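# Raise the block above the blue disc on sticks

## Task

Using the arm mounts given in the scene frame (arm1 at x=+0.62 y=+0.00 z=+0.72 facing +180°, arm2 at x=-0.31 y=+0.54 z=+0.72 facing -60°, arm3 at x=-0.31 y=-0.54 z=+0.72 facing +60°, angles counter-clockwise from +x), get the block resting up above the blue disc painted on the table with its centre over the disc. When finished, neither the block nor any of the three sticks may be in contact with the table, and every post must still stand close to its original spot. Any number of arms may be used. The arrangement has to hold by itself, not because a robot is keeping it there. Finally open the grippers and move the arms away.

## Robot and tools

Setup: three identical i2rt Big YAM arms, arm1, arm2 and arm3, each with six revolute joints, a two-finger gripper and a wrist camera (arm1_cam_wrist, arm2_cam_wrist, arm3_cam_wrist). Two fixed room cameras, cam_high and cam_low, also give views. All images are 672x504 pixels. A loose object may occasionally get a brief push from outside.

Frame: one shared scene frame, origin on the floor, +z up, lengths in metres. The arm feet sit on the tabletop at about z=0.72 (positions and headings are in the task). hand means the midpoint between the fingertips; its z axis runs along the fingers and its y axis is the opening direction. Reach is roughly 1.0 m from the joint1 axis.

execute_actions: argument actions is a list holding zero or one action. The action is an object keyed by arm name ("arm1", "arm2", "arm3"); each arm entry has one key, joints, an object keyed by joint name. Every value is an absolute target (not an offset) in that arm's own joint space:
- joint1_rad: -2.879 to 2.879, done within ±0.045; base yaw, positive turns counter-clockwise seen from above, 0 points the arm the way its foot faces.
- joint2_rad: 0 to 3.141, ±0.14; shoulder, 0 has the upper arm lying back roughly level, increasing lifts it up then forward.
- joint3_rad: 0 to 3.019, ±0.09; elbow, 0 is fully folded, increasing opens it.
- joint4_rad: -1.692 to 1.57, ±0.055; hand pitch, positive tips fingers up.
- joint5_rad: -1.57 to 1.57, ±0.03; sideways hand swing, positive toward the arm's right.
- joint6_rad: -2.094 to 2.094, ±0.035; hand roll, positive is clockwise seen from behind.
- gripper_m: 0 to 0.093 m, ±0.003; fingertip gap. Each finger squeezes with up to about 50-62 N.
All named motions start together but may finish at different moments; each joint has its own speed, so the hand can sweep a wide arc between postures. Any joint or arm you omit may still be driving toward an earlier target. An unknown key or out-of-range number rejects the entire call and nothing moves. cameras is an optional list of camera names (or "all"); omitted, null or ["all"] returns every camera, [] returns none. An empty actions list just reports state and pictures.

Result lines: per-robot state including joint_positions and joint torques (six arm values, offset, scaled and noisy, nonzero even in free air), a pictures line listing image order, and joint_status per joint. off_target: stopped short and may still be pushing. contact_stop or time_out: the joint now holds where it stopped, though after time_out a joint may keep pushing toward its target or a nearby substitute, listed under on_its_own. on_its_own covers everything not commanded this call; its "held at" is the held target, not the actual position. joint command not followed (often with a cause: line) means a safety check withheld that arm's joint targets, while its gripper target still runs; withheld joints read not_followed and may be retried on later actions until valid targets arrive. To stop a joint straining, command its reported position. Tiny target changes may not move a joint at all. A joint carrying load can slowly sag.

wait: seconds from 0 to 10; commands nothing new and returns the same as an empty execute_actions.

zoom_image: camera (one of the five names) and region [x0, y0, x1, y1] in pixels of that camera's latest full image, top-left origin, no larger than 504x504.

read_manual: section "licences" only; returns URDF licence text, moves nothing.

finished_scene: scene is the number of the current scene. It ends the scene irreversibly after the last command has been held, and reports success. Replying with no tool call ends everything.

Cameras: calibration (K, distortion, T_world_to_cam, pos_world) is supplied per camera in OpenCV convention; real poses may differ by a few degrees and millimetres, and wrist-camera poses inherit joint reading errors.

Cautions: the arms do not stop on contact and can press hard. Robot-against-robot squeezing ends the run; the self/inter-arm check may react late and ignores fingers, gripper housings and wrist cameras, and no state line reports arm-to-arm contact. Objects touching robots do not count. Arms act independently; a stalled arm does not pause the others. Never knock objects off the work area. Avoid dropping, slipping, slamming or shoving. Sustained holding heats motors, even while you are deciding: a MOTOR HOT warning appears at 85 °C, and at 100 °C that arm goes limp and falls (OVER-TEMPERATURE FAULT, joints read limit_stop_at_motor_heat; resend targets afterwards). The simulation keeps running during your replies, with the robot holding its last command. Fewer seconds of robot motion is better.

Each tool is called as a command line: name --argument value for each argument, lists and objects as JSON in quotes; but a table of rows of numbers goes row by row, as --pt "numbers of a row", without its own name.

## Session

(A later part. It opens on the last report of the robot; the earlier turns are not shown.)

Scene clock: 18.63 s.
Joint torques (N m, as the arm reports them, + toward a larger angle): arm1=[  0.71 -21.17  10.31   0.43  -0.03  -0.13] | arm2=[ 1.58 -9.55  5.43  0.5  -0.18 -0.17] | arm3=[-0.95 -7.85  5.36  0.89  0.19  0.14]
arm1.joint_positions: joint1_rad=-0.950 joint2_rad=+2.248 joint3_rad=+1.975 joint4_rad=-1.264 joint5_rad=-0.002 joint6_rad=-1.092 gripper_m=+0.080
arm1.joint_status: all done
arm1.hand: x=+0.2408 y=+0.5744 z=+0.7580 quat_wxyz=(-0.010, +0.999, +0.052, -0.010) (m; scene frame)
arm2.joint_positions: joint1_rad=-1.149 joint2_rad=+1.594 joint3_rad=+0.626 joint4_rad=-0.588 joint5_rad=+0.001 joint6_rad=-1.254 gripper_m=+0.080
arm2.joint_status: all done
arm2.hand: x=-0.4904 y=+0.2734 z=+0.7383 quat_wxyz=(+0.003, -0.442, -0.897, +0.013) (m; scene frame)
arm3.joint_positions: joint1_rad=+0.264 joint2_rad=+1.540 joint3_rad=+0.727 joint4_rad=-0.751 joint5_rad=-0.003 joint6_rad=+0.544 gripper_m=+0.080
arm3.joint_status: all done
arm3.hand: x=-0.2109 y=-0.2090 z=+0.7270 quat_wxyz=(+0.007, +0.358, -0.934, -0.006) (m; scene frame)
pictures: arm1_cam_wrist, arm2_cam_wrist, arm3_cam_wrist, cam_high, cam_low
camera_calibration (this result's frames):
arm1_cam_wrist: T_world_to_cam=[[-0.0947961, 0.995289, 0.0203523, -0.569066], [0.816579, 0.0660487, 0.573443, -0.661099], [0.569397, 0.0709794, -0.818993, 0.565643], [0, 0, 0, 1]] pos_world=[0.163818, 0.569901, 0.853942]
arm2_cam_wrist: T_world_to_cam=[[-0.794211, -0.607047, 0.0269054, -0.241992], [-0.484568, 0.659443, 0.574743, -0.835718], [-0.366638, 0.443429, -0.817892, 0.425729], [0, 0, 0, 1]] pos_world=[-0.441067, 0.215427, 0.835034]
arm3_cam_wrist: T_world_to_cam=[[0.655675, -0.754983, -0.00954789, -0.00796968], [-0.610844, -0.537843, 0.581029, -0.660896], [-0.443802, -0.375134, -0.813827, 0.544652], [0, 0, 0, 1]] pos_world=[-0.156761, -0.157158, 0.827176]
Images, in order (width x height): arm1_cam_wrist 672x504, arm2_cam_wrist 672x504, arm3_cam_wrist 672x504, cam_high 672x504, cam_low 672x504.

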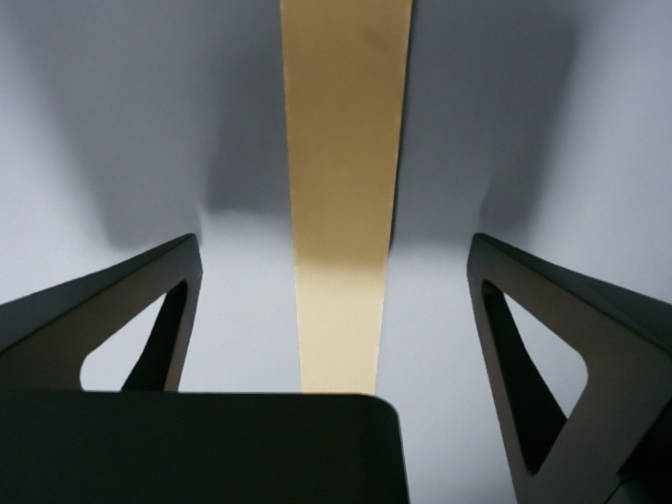

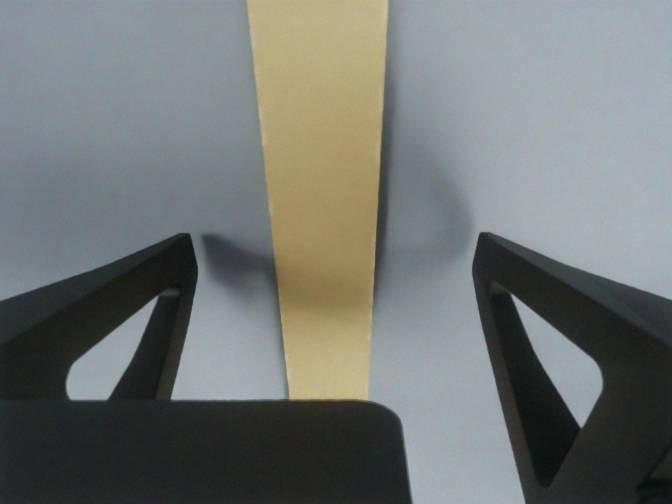

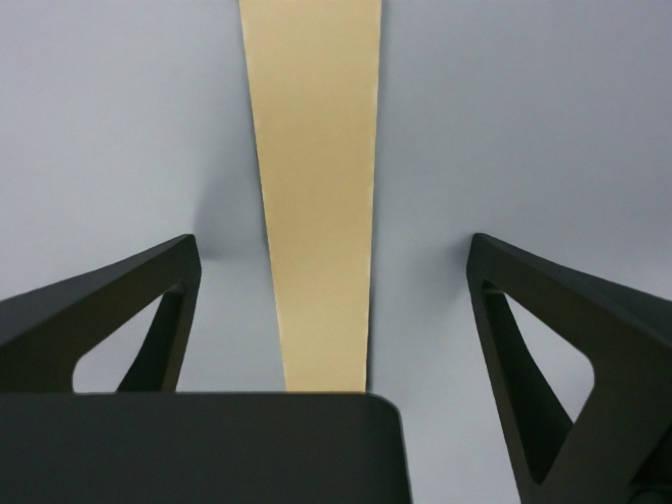

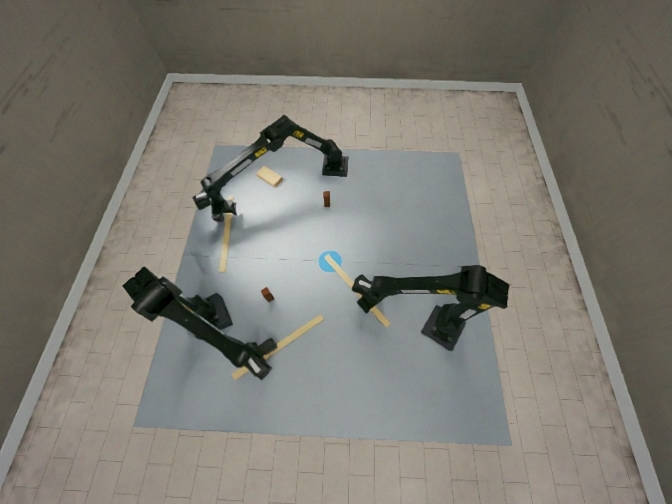

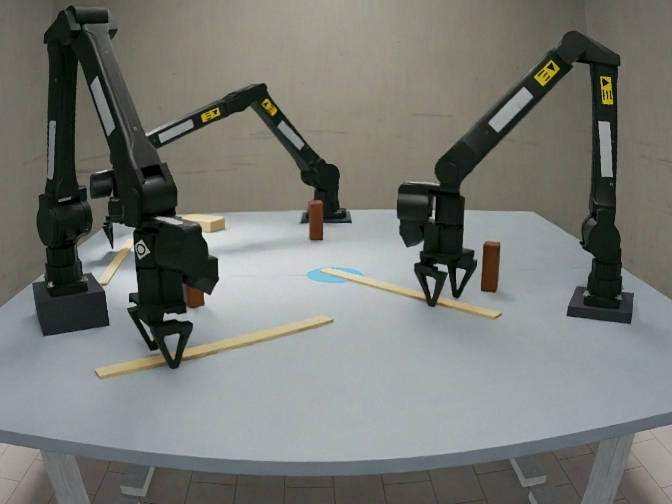

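execute_actions --actions '[{"arm1": {"joints": {"joint2_rad": 2.271}}, "arm2": {"joints": {"joint2_rad": 1.615}}, "arm3": {"joints": {"gripper_m": 0.02}}}]'

zoom_image --camera "arm1_cam_wrist" --region '[170, 210, 338, 294]'

zoom_image --camera "arm1_cam_wrist" --region '[338, 210, 506, 294]'

zoom_image --camera "arm2_cam_wrist" --region '[170, 210, 338, 294]'

zoom_image --camera "arm2_cam_wrist" --region '[338, 210, 506, 294]'

Scene clock: 21.13 s.
Joint torques (N m, as the arm reports them, + toward a larger angle): arm1=[  0.78 -20.64  10.32   0.43  -0.03  -0.12] | arm2=[ 2.12 -9.59  5.52  0.59 -0.17 -0.16] | arm3=[-0.9  -7.93  5.36  0.85  0.16  0.14]
arm1.joint_positions: joint1_rad=-0.950 joint2_rad=+2.248 joint3_rad=+1.975 joint4_rad=-1.264 joint5_rad=-0.002 joint6_rad=-1.092 gripper_m=+0.080
arm1.joint_status: all done
arm1.hand: x=+0.2408 y=+0.5744 z=+0.7580 quat_wxyz=(-0.010, +0.999, +0.052, -0.010) (m; scene frame)
arm2.joint_positions: joint1_rad=-1.149 joint2_rad=+1.605 joint3_rad=+0.626 joint4_rad=-0.588 joint5_rad=+0.001 joint6_rad=-1.254 gripper_m=+0.080
arm2.joint_status: all done
arm2.hand: x=-0.4893 y=+0.2750 z=+0.7351 quat_wxyz=(+0.002, -0.442, -0.897, +0.007) (m; scene frame)
arm3.joint_positions: joint1_rad=+0.264 joint2_rad=+1.540 joint3_rad=+0.727 joint4_rad=-0.750 joint5_rad=-0.002 joint6_rad=+0.545 gripper_m=+0.028
arm3.joint_status: gripper_m off_target (ended at +0.028, target +0.020)
arm3.hand: x=-0.2107 y=-0.2089 z=+0.7270 quat_wxyz=(+0.006, +0.358, -0.934, -0.006) (m; scene frame)
pictures: arm1_cam_wrist, arm2_cam_wrist, arm3_cam_wrist, cam_high, cam_low
camera_calibration (this result's frames):
arm1_cam_wrist: T_world_to_cam=[[-0.0947961, 0.995289, 0.0203523, -0.569066], [0.816579, 0.0660487, 0.573443, -0.661099], [0.569397, 0.0709794, -0.818993, 0.565643], [0, 0, 0, 1]] pos_world=[0.163818, 0.569901, 0.853942]
arm2_cam_wrist: T_world_to_cam=[[-0.794344, -0.607236, 0.0167689, -0.232625], [-0.488031, 0.654359, 0.577616, -0.836828], [-0.361723, 0.450643, -0.816136, 0.421946], [0, 0, 0, 1]] pos_world=[-0.440555, 0.21618, 0.831631]
arm3_cam_wrist: T_world_to_cam=[[0.655101, -0.755488, -0.00897997, -0.00867547], [-0.612022, -0.537593, 0.580019, -0.660142], [-0.443025, -0.374475, -0.814553, 0.545632], [0, 0, 0, 1]] pos_world=[-0.15661, -0.157116, 0.827264]
Images, in order (width x height): arm1_cam_wrist 672x504, arm2_cam_wrist 672x504, arm3_cam_wrist 672x504, cam_high 672x504, cam_low 672x504.

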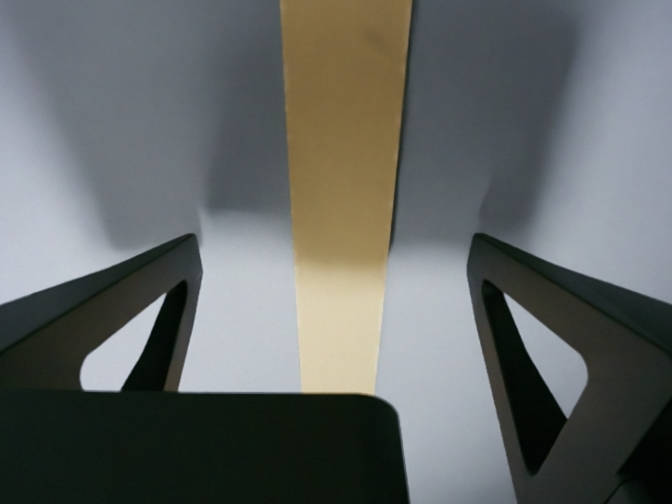

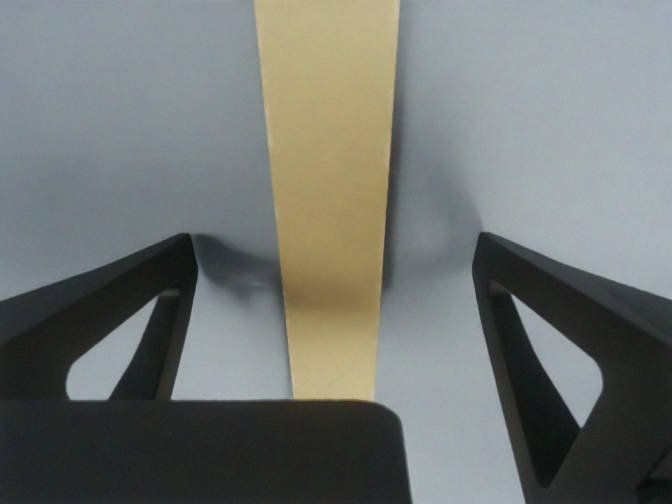

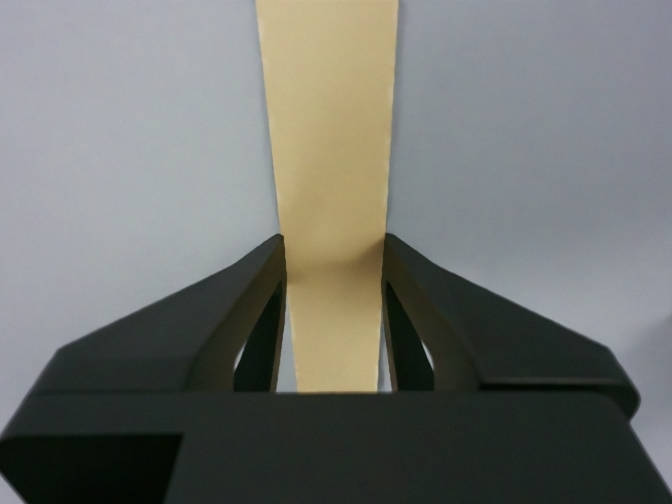

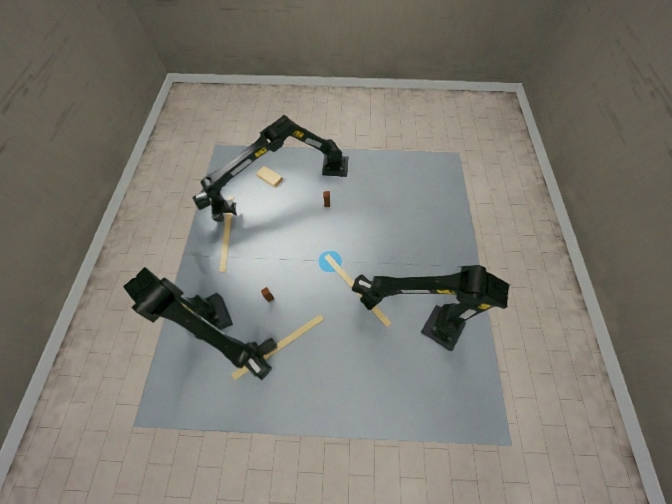

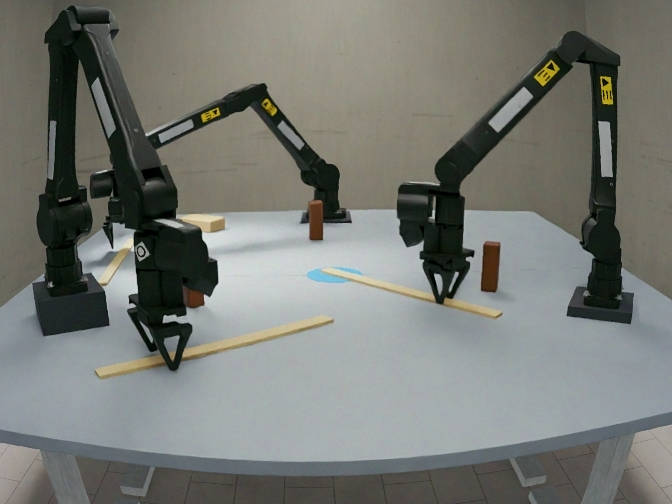

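Region (170, 210, 338, 294) of arm1_cam_wrist's 672x504 image, scaled by 3.000, with more detail than that image has.

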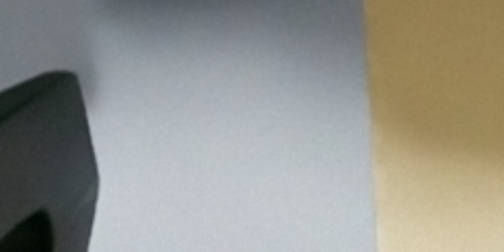

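Region (338, 210, 506, 294) of arm1_cam_wrist's 672x504 image, scaled by 3.000, with more detail than that image has.

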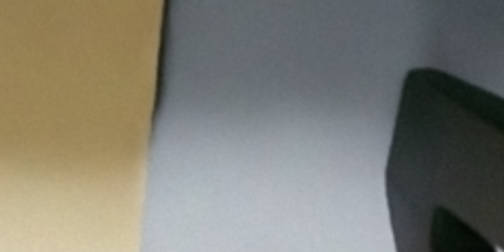

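Region (170, 210, 338, 294) of arm2_cam_wrist's 672x504 image, scaled by 3.000, with more detail than that image has.

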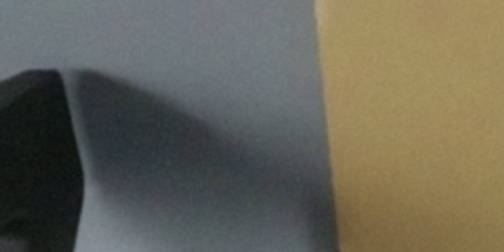

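Region (338, 210, 506, 294) of arm2_cam_wrist's 672x504 image, scaled by 3.000, with more detail than that image has.

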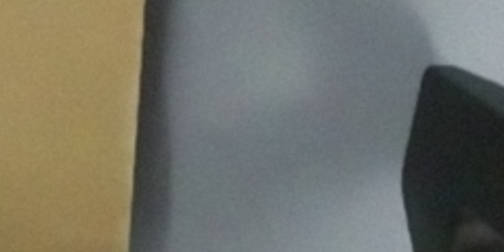

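execute_actions --actions '[{"arm1": {"joints": {"joint2_rad": 2.255, "joint3_rad": 1.961, "joint4_rad": -1.24}}, "arm2": {"joints": {"gripper_m": 0.02}}, "arm3": {"joints": {"joint2_rad": 1.28, "joint3_rad": 0.94, "joint4_rad": -0.99, "joint6_rad": -0.064}}}]'

zoom_image --camera "arm1_cam_wrist" --region '[170, 210, 338, 294]'

zoom_image --camera "arm1_cam_wrist" --region '[338, 210, 506, 294]'

Scene clock: 25.23 s.
Joint torques (N m, as the arm reports them, + toward a larger angle): arm1=[  0.85 -21.75   9.04   1.    -0.03  -0.12] | arm2=[  1.59 -10.42   5.47   0.51  -0.15  -0.14] | arm3=[-0.65 -5.79  9.45  0.49  0.11 -0.21]
arm1.joint_positions: joint1_rad=-0.950 joint2_rad=+2.248 joint3_rad=+1.975 joint4_rad=-1.255 joint5_rad=-0.002 joint6_rad=-1.092 gripper_m=+0.080
arm1.joint_status: all done
arm1.hand: x=+0.2396 y=+0.5762 z=+0.7581 quat_wxyz=(-0.013, +0.998, +0.052, -0.012) (m; scene frame)
arm2.joint_positions: joint1_rad=-1.149 joint2_rad=+1.605 joint3_rad=+0.626 joint4_rad=-0.587 joint5_rad=+0.001 joint6_rad=-1.254 gripper_m=+0.027
arm2.joint_status: gripper_m off_target (ended at +0.027, target +0.020)
arm2.hand: x=-0.4893 y=+0.2750 z=+0.7350 quat_wxyz=(+0.002, -0.441, -0.897, +0.007) (m; scene frame)
arm3.joint_positions: joint1_rad=+0.264 joint2_rad=+1.269 joint3_rad=+0.914 joint4_rad=-0.984 joint5_rad=-0.002 joint6_rad=-0.048 gripper_m=+0.028
arm3.joint_status: all done
arm3.hand: x=-0.1949 y=-0.1645 z=+0.8787 quat_wxyz=(-0.087, +0.611, -0.784, -0.071) (m; scene frame)
pictures: arm1_cam_wrist, arm2_cam_wrist, arm3_cam_wrist, cam_high, cam_low
camera_calibration (this result's frames):
arm1_cam_wrist: T_world_to_cam=[[-0.0946444, 0.995124, 0.027759, -0.576445], [0.819226, 0.062012, 0.570108, -0.6561], [0.565606, 0.0766984, -0.821101, 0.565431], [0, 0, 0, 1]] pos_world=[0.163126, 0.570952, 0.854325]
arm2_cam_wrist: T_world_to_cam=[[-0.793881, -0.607842, 0.0167714, -0.232254], [-0.488525, 0.653982, 0.577626, -0.836901], [-0.362074, 0.450373, -0.816129, 0.421756], [0, 0, 0, 1]] pos_world=[-0.440523, 0.216197, 0.831518]
arm3_cam_wrist: T_world_to_cam=[[0.965017, -0.262162, -0.00378518, 0.152908], [-0.241435, -0.894167, 0.377061, -0.52266], [-0.102236, -0.362956, -0.926181, 0.859157], [0, 0, 0, 1]] pos_world=[-0.185911, -0.115423, 0.993388]
Images, in order (width x height): arm1_cam_wrist 672x504, arm2_cam_wrist 672x504, arm3_cam_wrist 672x504, cam_high 672x504, cam_low 672x504.

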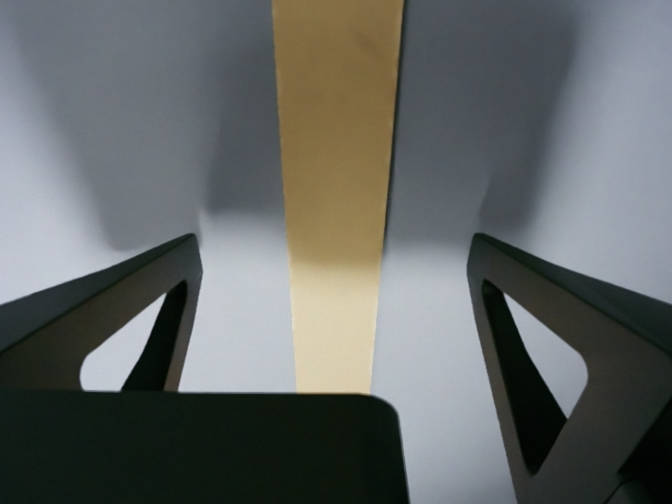

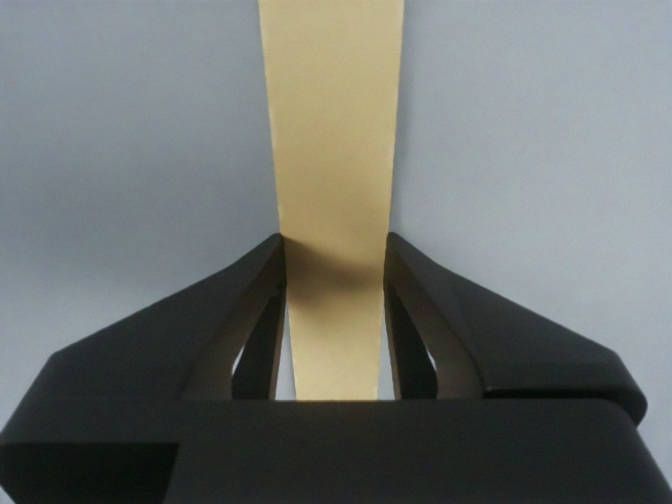

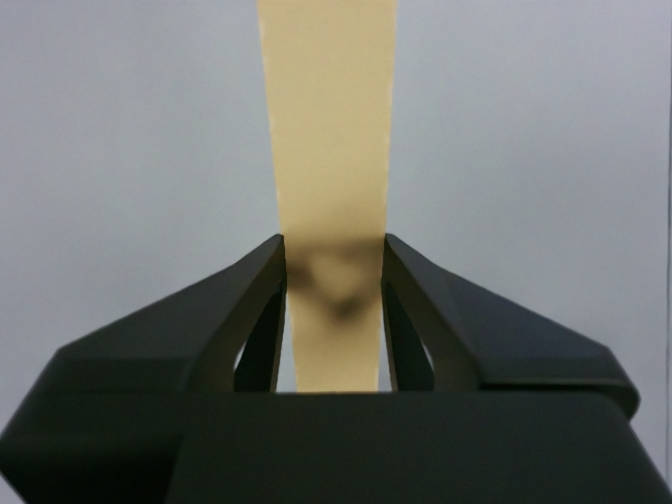

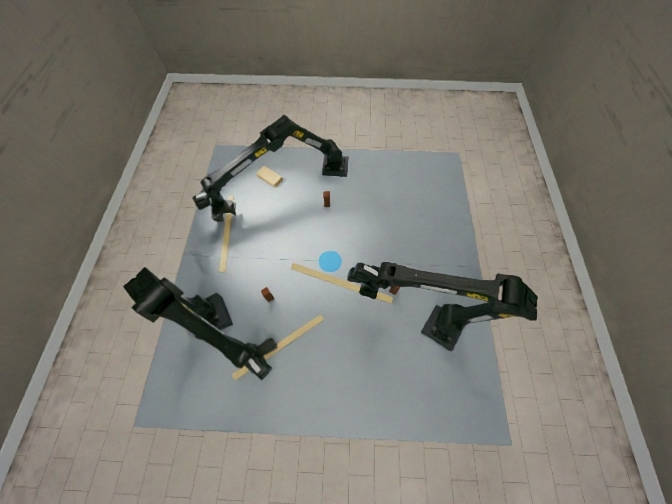

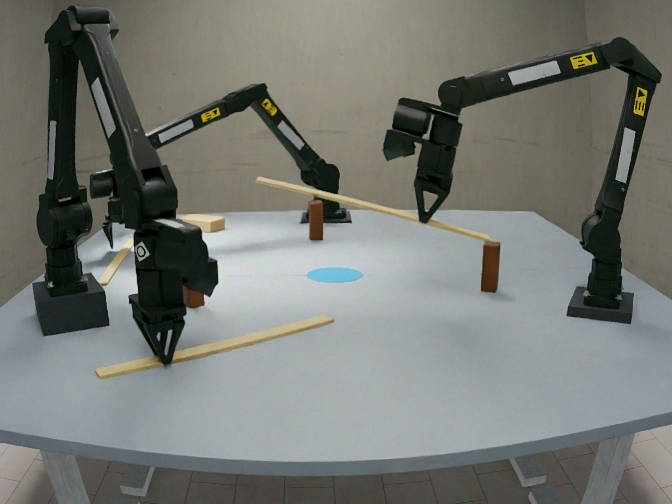

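Region (170, 210, 338, 294) of arm1_cam_wrist's 672x504 image, scaled by 3.000, with more detail than that image has.

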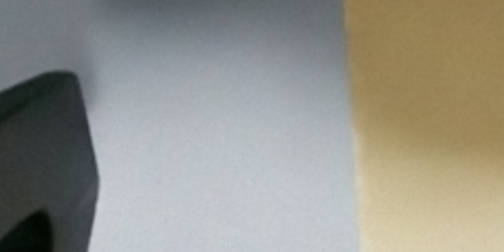

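Region (338, 210, 506, 294) of arm1_cam_wrist's 672x504 image, scaled by 3.000, with more detail than that image has.

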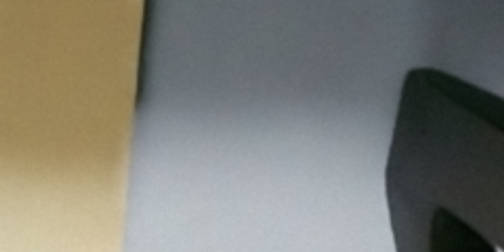

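execute_actions --actions '[{"arm1": {"joints": {"joint3_rad": 1.947}}, "arm2": {"joints": {"joint2_rad": 1.45, "joint3_rad": 0.93, "joint4_rad": -0.864}}, "arm3": {"joints": {"joint1_rad": -0.055, "joint2_rad": 1.32}}}]'

zoom_image --camera "arm1_cam_wrist" --region '[170, 210, 338, 294]'

zoom_image --camera "arm1_cam_wrist" --region '[338, 210, 506, 294]'

zoom_image --camera "cam_low" --region '[420, 200, 520, 300]'

Scene clock: 29.80 s.
Joint torques (N m, as the arm reports them, + toward a larger angle): arm1=[  0.82 -21.58   9.48   0.91  -0.03  -0.12] | arm2=[  1.81 -10.74   9.7   -0.12  -0.16  -0.11] | arm3=[ 0.29 -7.49  9.2   0.34  0.01 -0.14]
arm1.joint_positions: joint1_rad=-0.950 joint2_rad=+2.248 joint3_rad=+1.955 joint4_rad=-1.254 joint5_rad=-0.002 joint6_rad=-1.092 gripper_m=+0.080
arm1.joint_status: all done
arm1.hand: x=+0.2432 y=+0.5707 z=+0.7510 quat_wxyz=(-0.006, +0.999, +0.052, -0.007) (m; scene frame)
arm2.joint_positions: joint1_rad=-1.149 joint2_rad=+1.442 joint3_rad=+0.915 joint4_rad=-0.853 joint5_rad=+0.001 joint6_rad=-1.256 gripper_m=+0.027
arm2.joint_status: all done
arm2.hand: x=-0.5451 y=+0.1931 z=+0.8738 quat_wxyz=(+0.015, -0.439, -0.893, +0.100) (m; scene frame)
arm3.joint_positions: joint1_rad=-0.064 joint2_rad=+1.318 joint3_rad=+0.914 joint4_rad=-0.984 joint5_rad=+0.000 joint6_rad=-0.051 gripper_m=+0.028
arm3.joint_status: all done
arm3.hand: x=-0.0812 y=-0.2208 z=+0.8592 quat_wxyz=(-0.075, +0.477, -0.875, -0.042) (m; scene frame)
pictures: arm1_cam_wrist, arm2_cam_wrist, arm3_cam_wrist, cam_high, cam_low
camera_calibration (this result's frames):
arm1_cam_wrist: T_world_to_cam=[[-0.0949268, 0.995413, 0.0119336, -0.558716], [0.813551, 0.070664, 0.577184, -0.663499], [0.573693, 0.0644988, -0.816527, 0.559577], [0, 0, 0, 1]] pos_world=[0.165727, 0.566946, 0.846538]
arm2_cam_wrist: T_world_to_cam=[[-0.782116, -0.592615, 0.192618, -0.478746], [-0.431572, 0.738127, 0.51857, -0.824324], [-0.449489, 0.322453, -0.833057, 0.543515], [0, 0, 0, 1]] pos_world=[-0.485886, 0.149485, 0.972464]
arm3_cam_wrist: T_world_to_cam=[[0.830864, -0.556475, 0.0000559192, -0.0508834], [-0.50362, -0.751904, 0.42545, -0.56969], [-0.23671, -0.353519, -0.904982, 0.805277], [0, 0, 0, 1]] pos_world=[-0.0540127, -0.171987, 0.971138]
Images, in order (width x height): arm1_cam_wrist 672x504, arm2_cam_wrist 672x504, arm3_cam_wrist 672x504, cam_high 672x504, cam_low 672x504.

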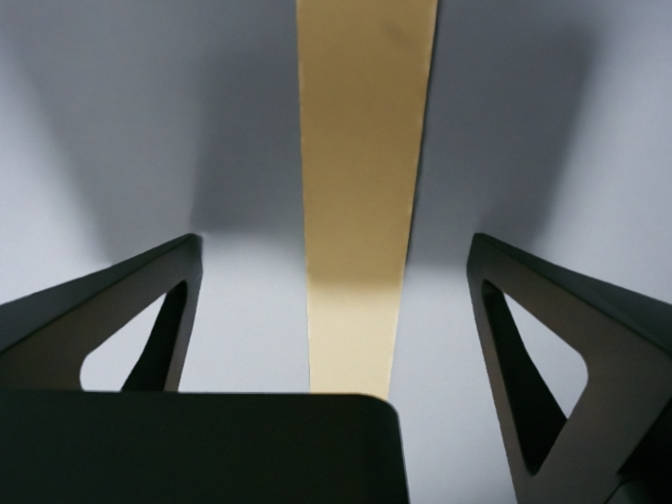

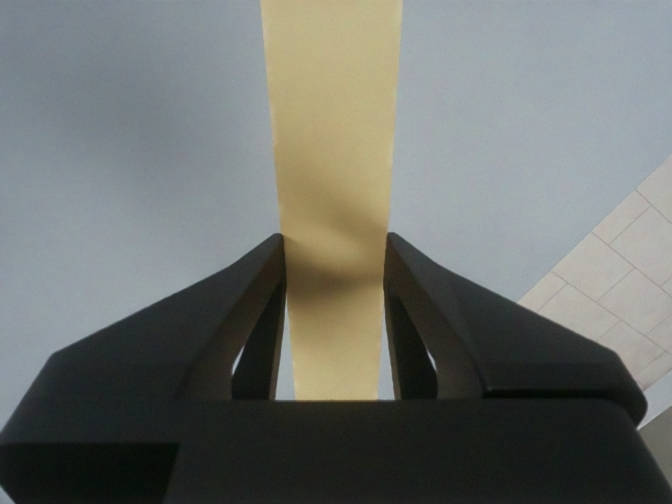

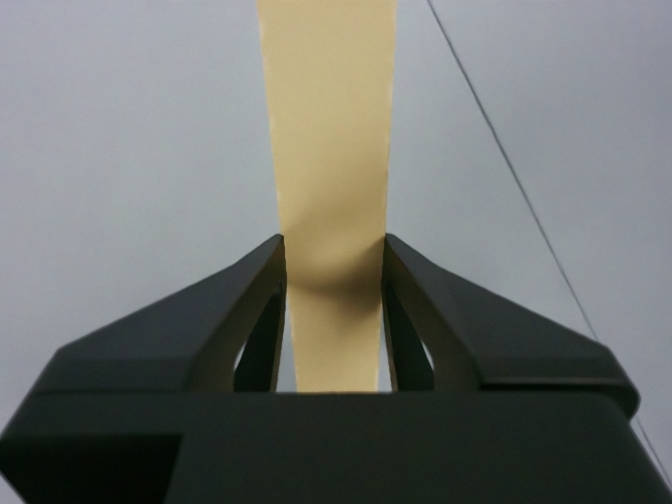

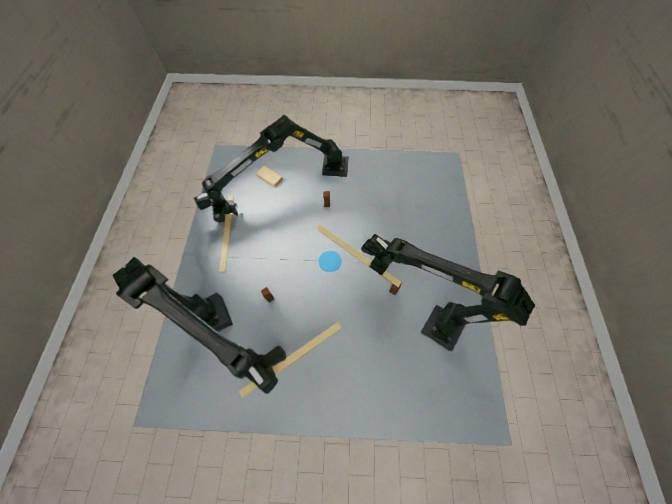

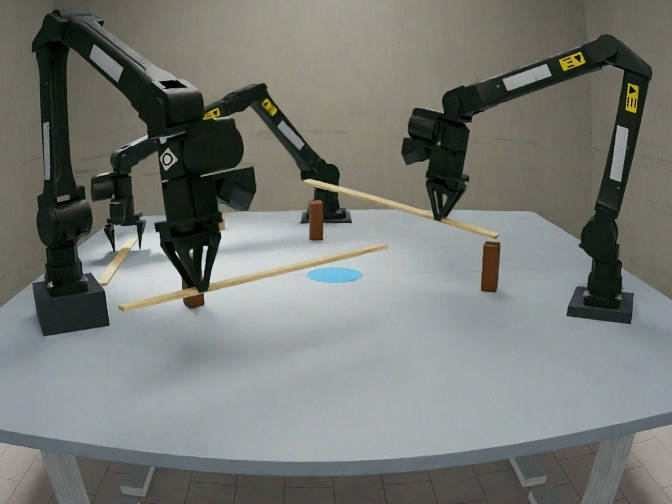

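Region (170, 210, 338, 294) of arm1_cam_wrist's 672x504 image, scaled by 3.000, with more detail than that image has.

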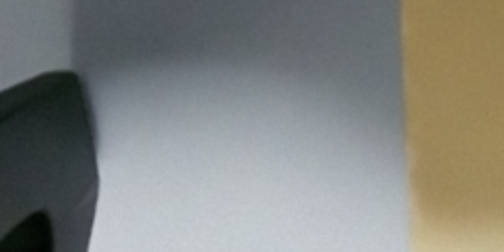

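Region (338, 210, 506, 294) of arm1_cam_wrist's 672x504 image, scaled by 3.000, with more detail than that image has.

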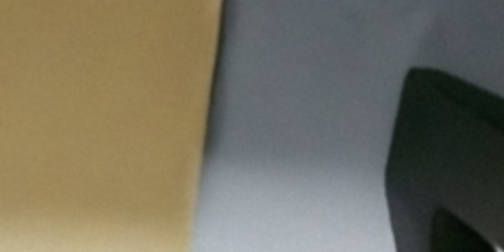

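Region (420, 200, 520, 300) of cam_low's 672x504 image, scaled by 5.040, with more detail than that image has.

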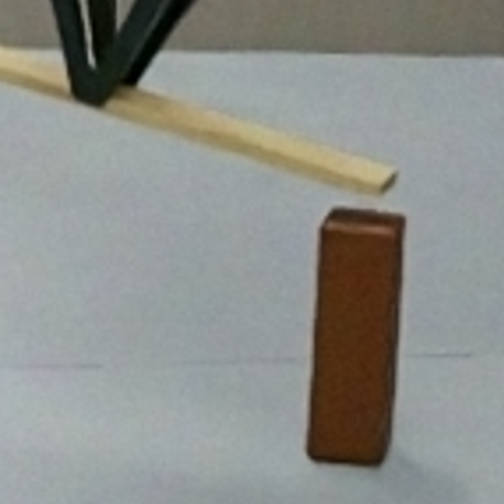

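execute_actions --actions '[{"arm1": {"joints": {"joint3_rad": 1.97, "joint4_rad": -1.23, "gripper_m": 0.02}}, "arm2": {"joints": {"joint2_rad": 1.405, "joint4_rad": -0.912}}, "arm3": {"joints": {"joint1_rad": -0.04, "joint2_rad": 1.275, "joint4_rad": -1.03}}}]' --cameras '["arm1_cam_wrist", "cam_low"]'

zoom_image --camera "cam_low" --region '[80, 200, 180, 290]'

Scene clock: 35.90 s.
Joint torques (N m, as the arm reports them, + toward a larger angle): arm1=[  0.81 -21.61  11.75   0.95  -0.05  -0.11] | arm2=[  1.89 -11.58   9.92  -0.21  -0.18  -0.12] | arm3=[-0.12 -9.52  9.22  0.32  0.02 -0.17]
arm1.joint_positions: joint1_rad=-0.950 joint2_rad=+2.248 joint3_rad=+1.955 joint4_rad=-1.245 joint5_rad=-0.002 joint6_rad=-1.093 gripper_m=+0.027
arm1.joint_status: gripper_m off_target (ended at +0.027, target +0.020); the others done
arm1.hand: x=+0.2420 y=+0.5726 z=+0.7510 quat_wxyz=(-0.010, +0.999, +0.053, -0.010) (m; scene frame)
arm2.joint_positions: joint1_rad=-1.149 joint2_rad=+1.411 joint3_rad=+0.915 joint4_rad=-0.901 joint5_rad=+0.001 joint6_rad=-1.256 gripper_m=+0.027
arm2.joint_status: all done
arm2.hand: x=-0.5392 y=+0.2017 z=+0.8837 quat_wxyz=(+0.014, -0.439, -0.894, +0.091) (m; scene frame)
arm3.joint_positions: joint1_rad=-0.047 joint2_rad=+1.304 joint3_rad=+0.914 joint4_rad=-1.022 joint5_rad=+0.000 joint6_rad=-0.051 gripper_m=+0.028
arm3.joint_status: all done
arm3.hand: x=-0.0918 y=-0.2246 z=+0.8629 quat_wxyz=(-0.064, +0.485, -0.871, -0.038) (m; scene frame)
pictures: arm1_cam_wrist, cam_low
camera_calibration (this result's frames):
arm1_cam_wrist: T_world_to_cam=[[-0.0955578, 0.995219, 0.0202084, -0.566685], [0.816217, 0.0667177, 0.57388, -0.6586], [0.569788, 0.0713332, -0.81869, 0.558828], [0, 0, 0, 1]] pos_world=[0.164996, 0.568053, 0.846916]
Images, in order (width x height): arm1_cam_wrist 672x504, cam_low 672x504.

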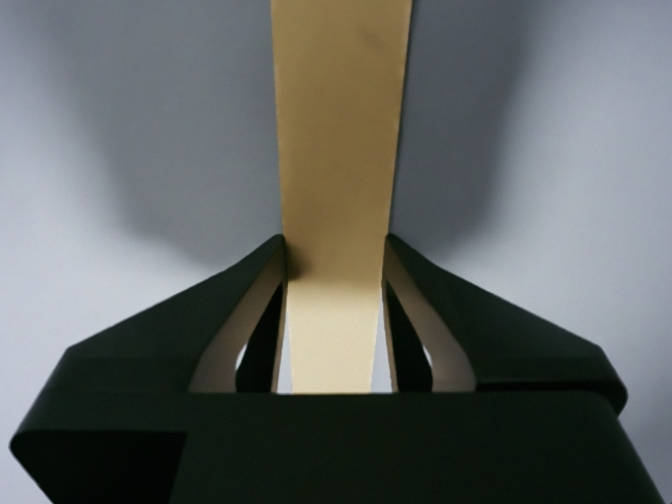

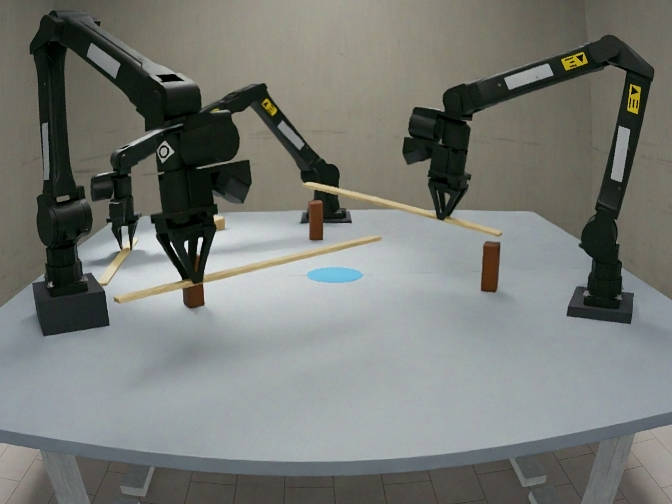

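Region (80, 200, 180, 290) of cam_low's 672x504 image, scaled by 5.040, with more detail than that image has; it fills the top 454 rows of this view, and the rest is white.

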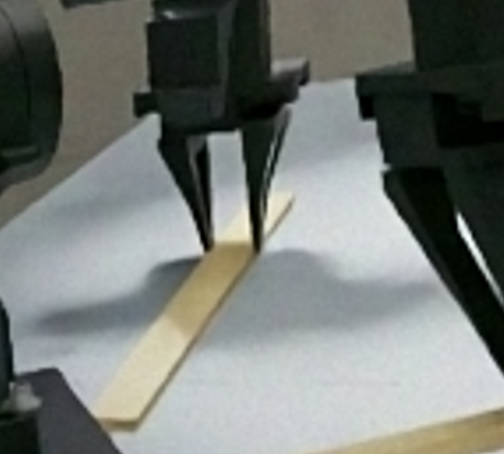

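execute_actions --actions '[{"arm1": {"joints": {"joint1_rad": -0.175, "joint2_rad": 1.275, "joint3_rad": 0.975, "joint4_rad": -1.05, "joint6_rad": -0.075}}, "arm2": {"joints": {"joint1_rad": -0.45, "joint6_rad": -0.044}}, "arm3": {"joints": {"joint2_rad": 1.249}}}]'

Scene clock: 39.37 s.
Joint torques (N m, as the arm reports them, + toward a larger angle): arm1=[-0.2  -8.75 10.68  0.87  0.09  0.09] | arm2=[  1.71 -11.78   9.86  -0.11  -0.07   0.05] | arm3=[ 0.1  -9.04  9.26  0.42  0.02 -0.14]
arm1.joint_positions: joint1_rad=-0.169 joint2_rad=+1.273 joint3_rad=+0.975 joint4_rad=-1.052 joint5_rad=-0.003 joint6_rad=-0.086 gripper_m=+0.027
arm1.joint_status: all done
arm1.hand: x=+0.2335 y=+0.0820 z=+0.8885 quat_wxyz=(-0.010, +0.992, -0.060, -0.109) (m; scene frame)
arm2.joint_positions: joint1_rad=-0.448 joint2_rad=+1.411 joint3_rad=+0.915 joint4_rad=-0.901 joint5_rad=+0.000 joint6_rad=-0.054 gripper_m=+0.027
arm2.joint_status: all done
arm2.hand: x=-0.2678 y=+0.1327 z=+0.8826 quat_wxyz=(-0.063, -0.646, -0.758, +0.065) (m; scene frame)
arm3.joint_positions: joint1_rad=-0.047 joint2_rad=+1.274 joint3_rad=+0.914 joint4_rad=-1.024 joint5_rad=+0.000 joint6_rad=-0.051 gripper_m=+0.028
arm3.joint_status: all done
arm3.hand: x=-0.0919 y=-0.2249 z=+0.8736 quat_wxyz=(-0.076, +0.485, -0.870, -0.044) (m; scene frame)
pictures: arm1_cam_wrist, arm2_cam_wrist, arm3_cam_wrist, cam_high, cam_low
camera_calibration (this result's frames):
arm1_cam_wrist: T_world_to_cam=[[0.1306, 0.991423, 0.00499688, -0.121003], [0.909144, -0.121769, 0.398283, -0.548085], [0.395476, -0.047473, -0.917249, 0.849235], [0, 0, 0, 1]] pos_world=[0.17824, 0.0935411, 0.997857]
arm2_cam_wrist: T_world_to_cam=[[-0.988102, -0.152687, 0.018452, -0.259251], [-0.130606, 0.896395, 0.423578, -0.521229], [-0.0812152, 0.416128, -0.905672, 0.845237], [0, 0, 0, 1]] pos_world=[-0.255596, 0.0759152, 0.991072]
arm3_cam_wrist: T_world_to_cam=[[0.84047, -0.541858, 0.0000692049, -0.0400818], [-0.491406, -0.762161, 0.421464, -0.581947], [-0.228321, -0.354262, -0.906845, 0.816581], [0, 0, 0, 1]] pos_world=[-0.0658421, -0.175972, 0.985785]
Images, in order (width x height): arm1_cam_wrist 672x504, arm2_cam_wrist 672x504, arm3_cam_wrist 672x504, cam_high 672x504, cam_low 672x504.

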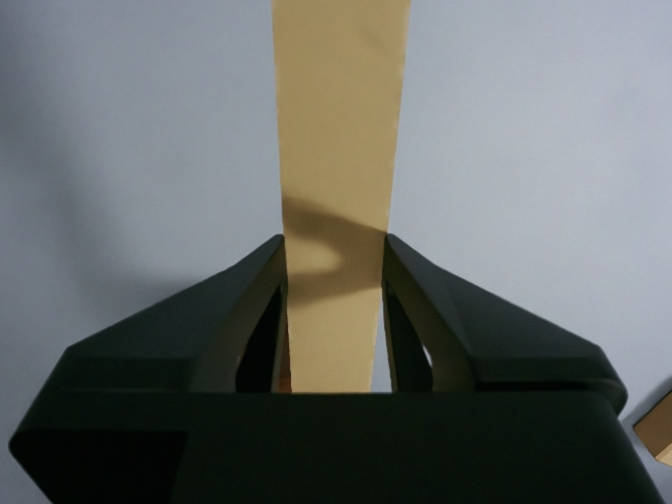

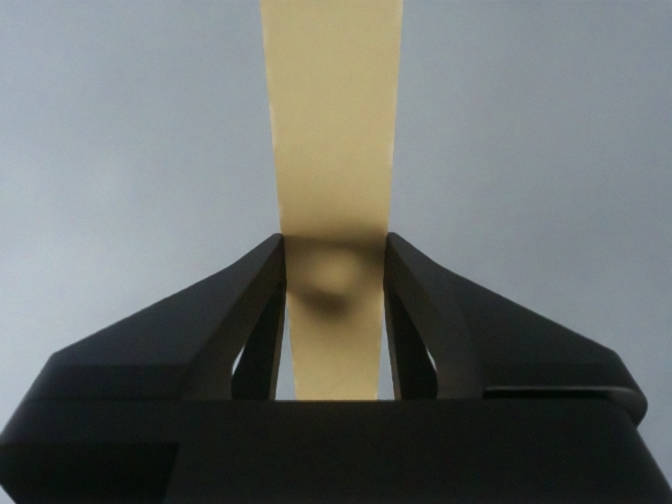

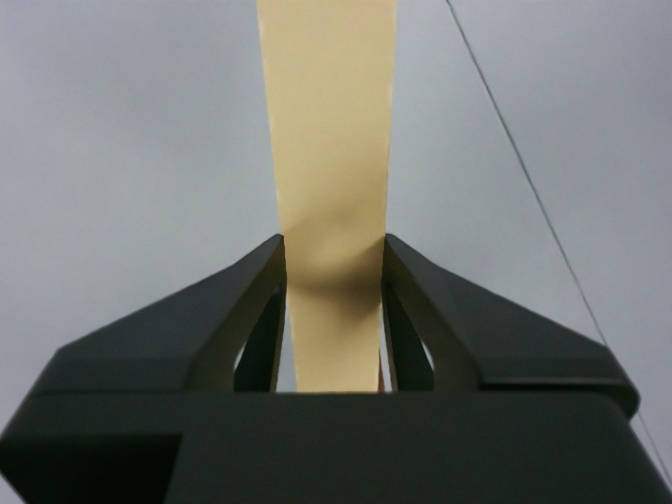

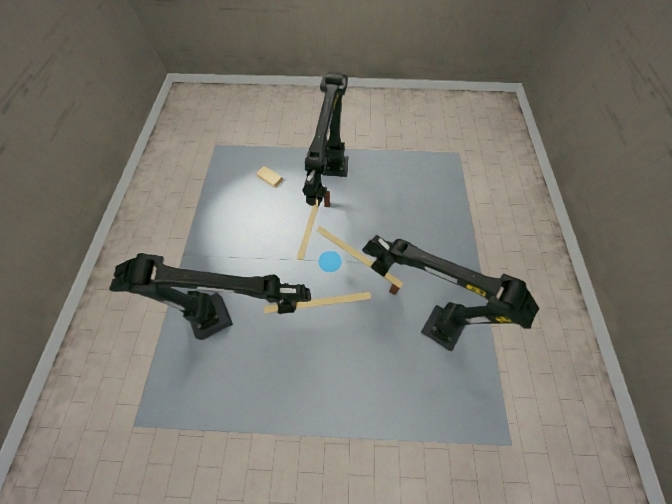

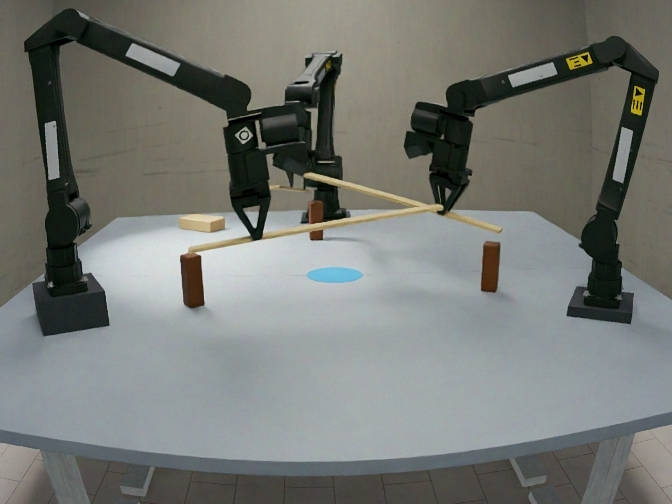

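zoom_image --camera "cam_low" --region '[170, 150, 520, 310]'

zoom_image --camera "cam_high" --region '[240, 170, 420, 320]'

zoom_image --camera "cam_low" --region '[255, 155, 345, 245]'

Region (170, 150, 520, 310) of cam_low's 672x504 image, scaled by 1.440, with more detail than that image has; it fills the top 230 rows of this view, and the rest is white.

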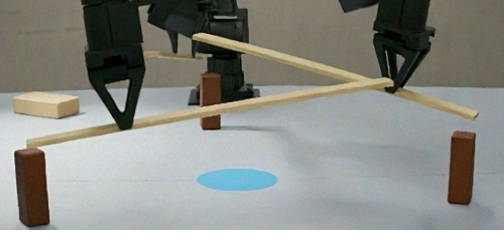

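Region (240, 170, 420, 320) of cam_high's 672x504 image, scaled by 2.800, with more detail than that image has.

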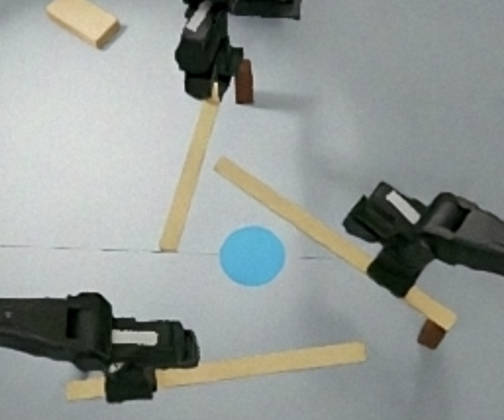

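Region (255, 155, 345, 245) of cam_low's 672x504 image, scaled by 5.600, with more detail than that image has.

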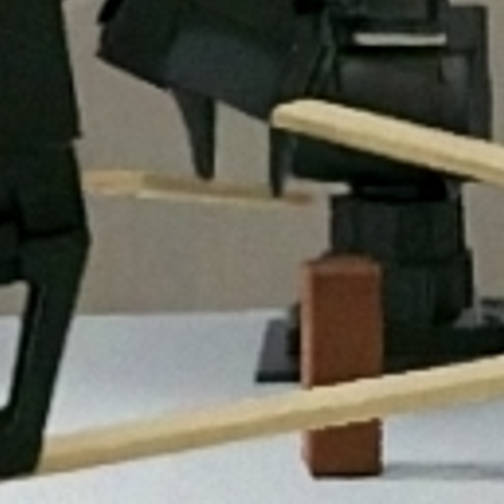

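zoom_image --camera "cam_low" --region '[420, 190, 520, 290]'

zoom_image --camera "cam_low" --region '[170, 215, 270, 315]'

Region (420, 190, 520, 290) of cam_low's 672x504 image, scaled by 5.040, with more detail than that image has.

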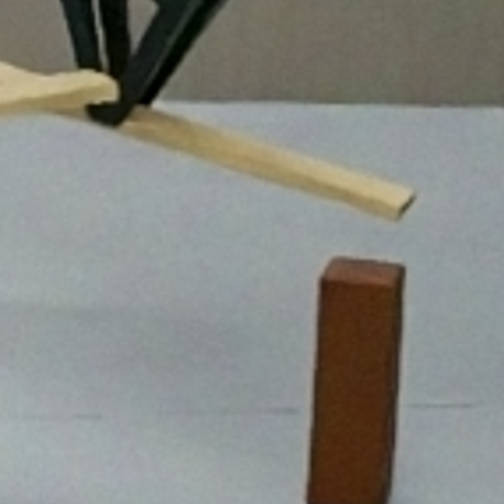

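Region (170, 215, 270, 315) of cam_low's 672x504 image, scaled by 5.040, with more detail than that image has.

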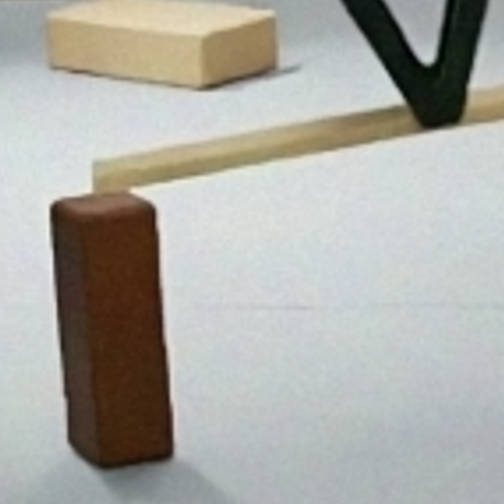

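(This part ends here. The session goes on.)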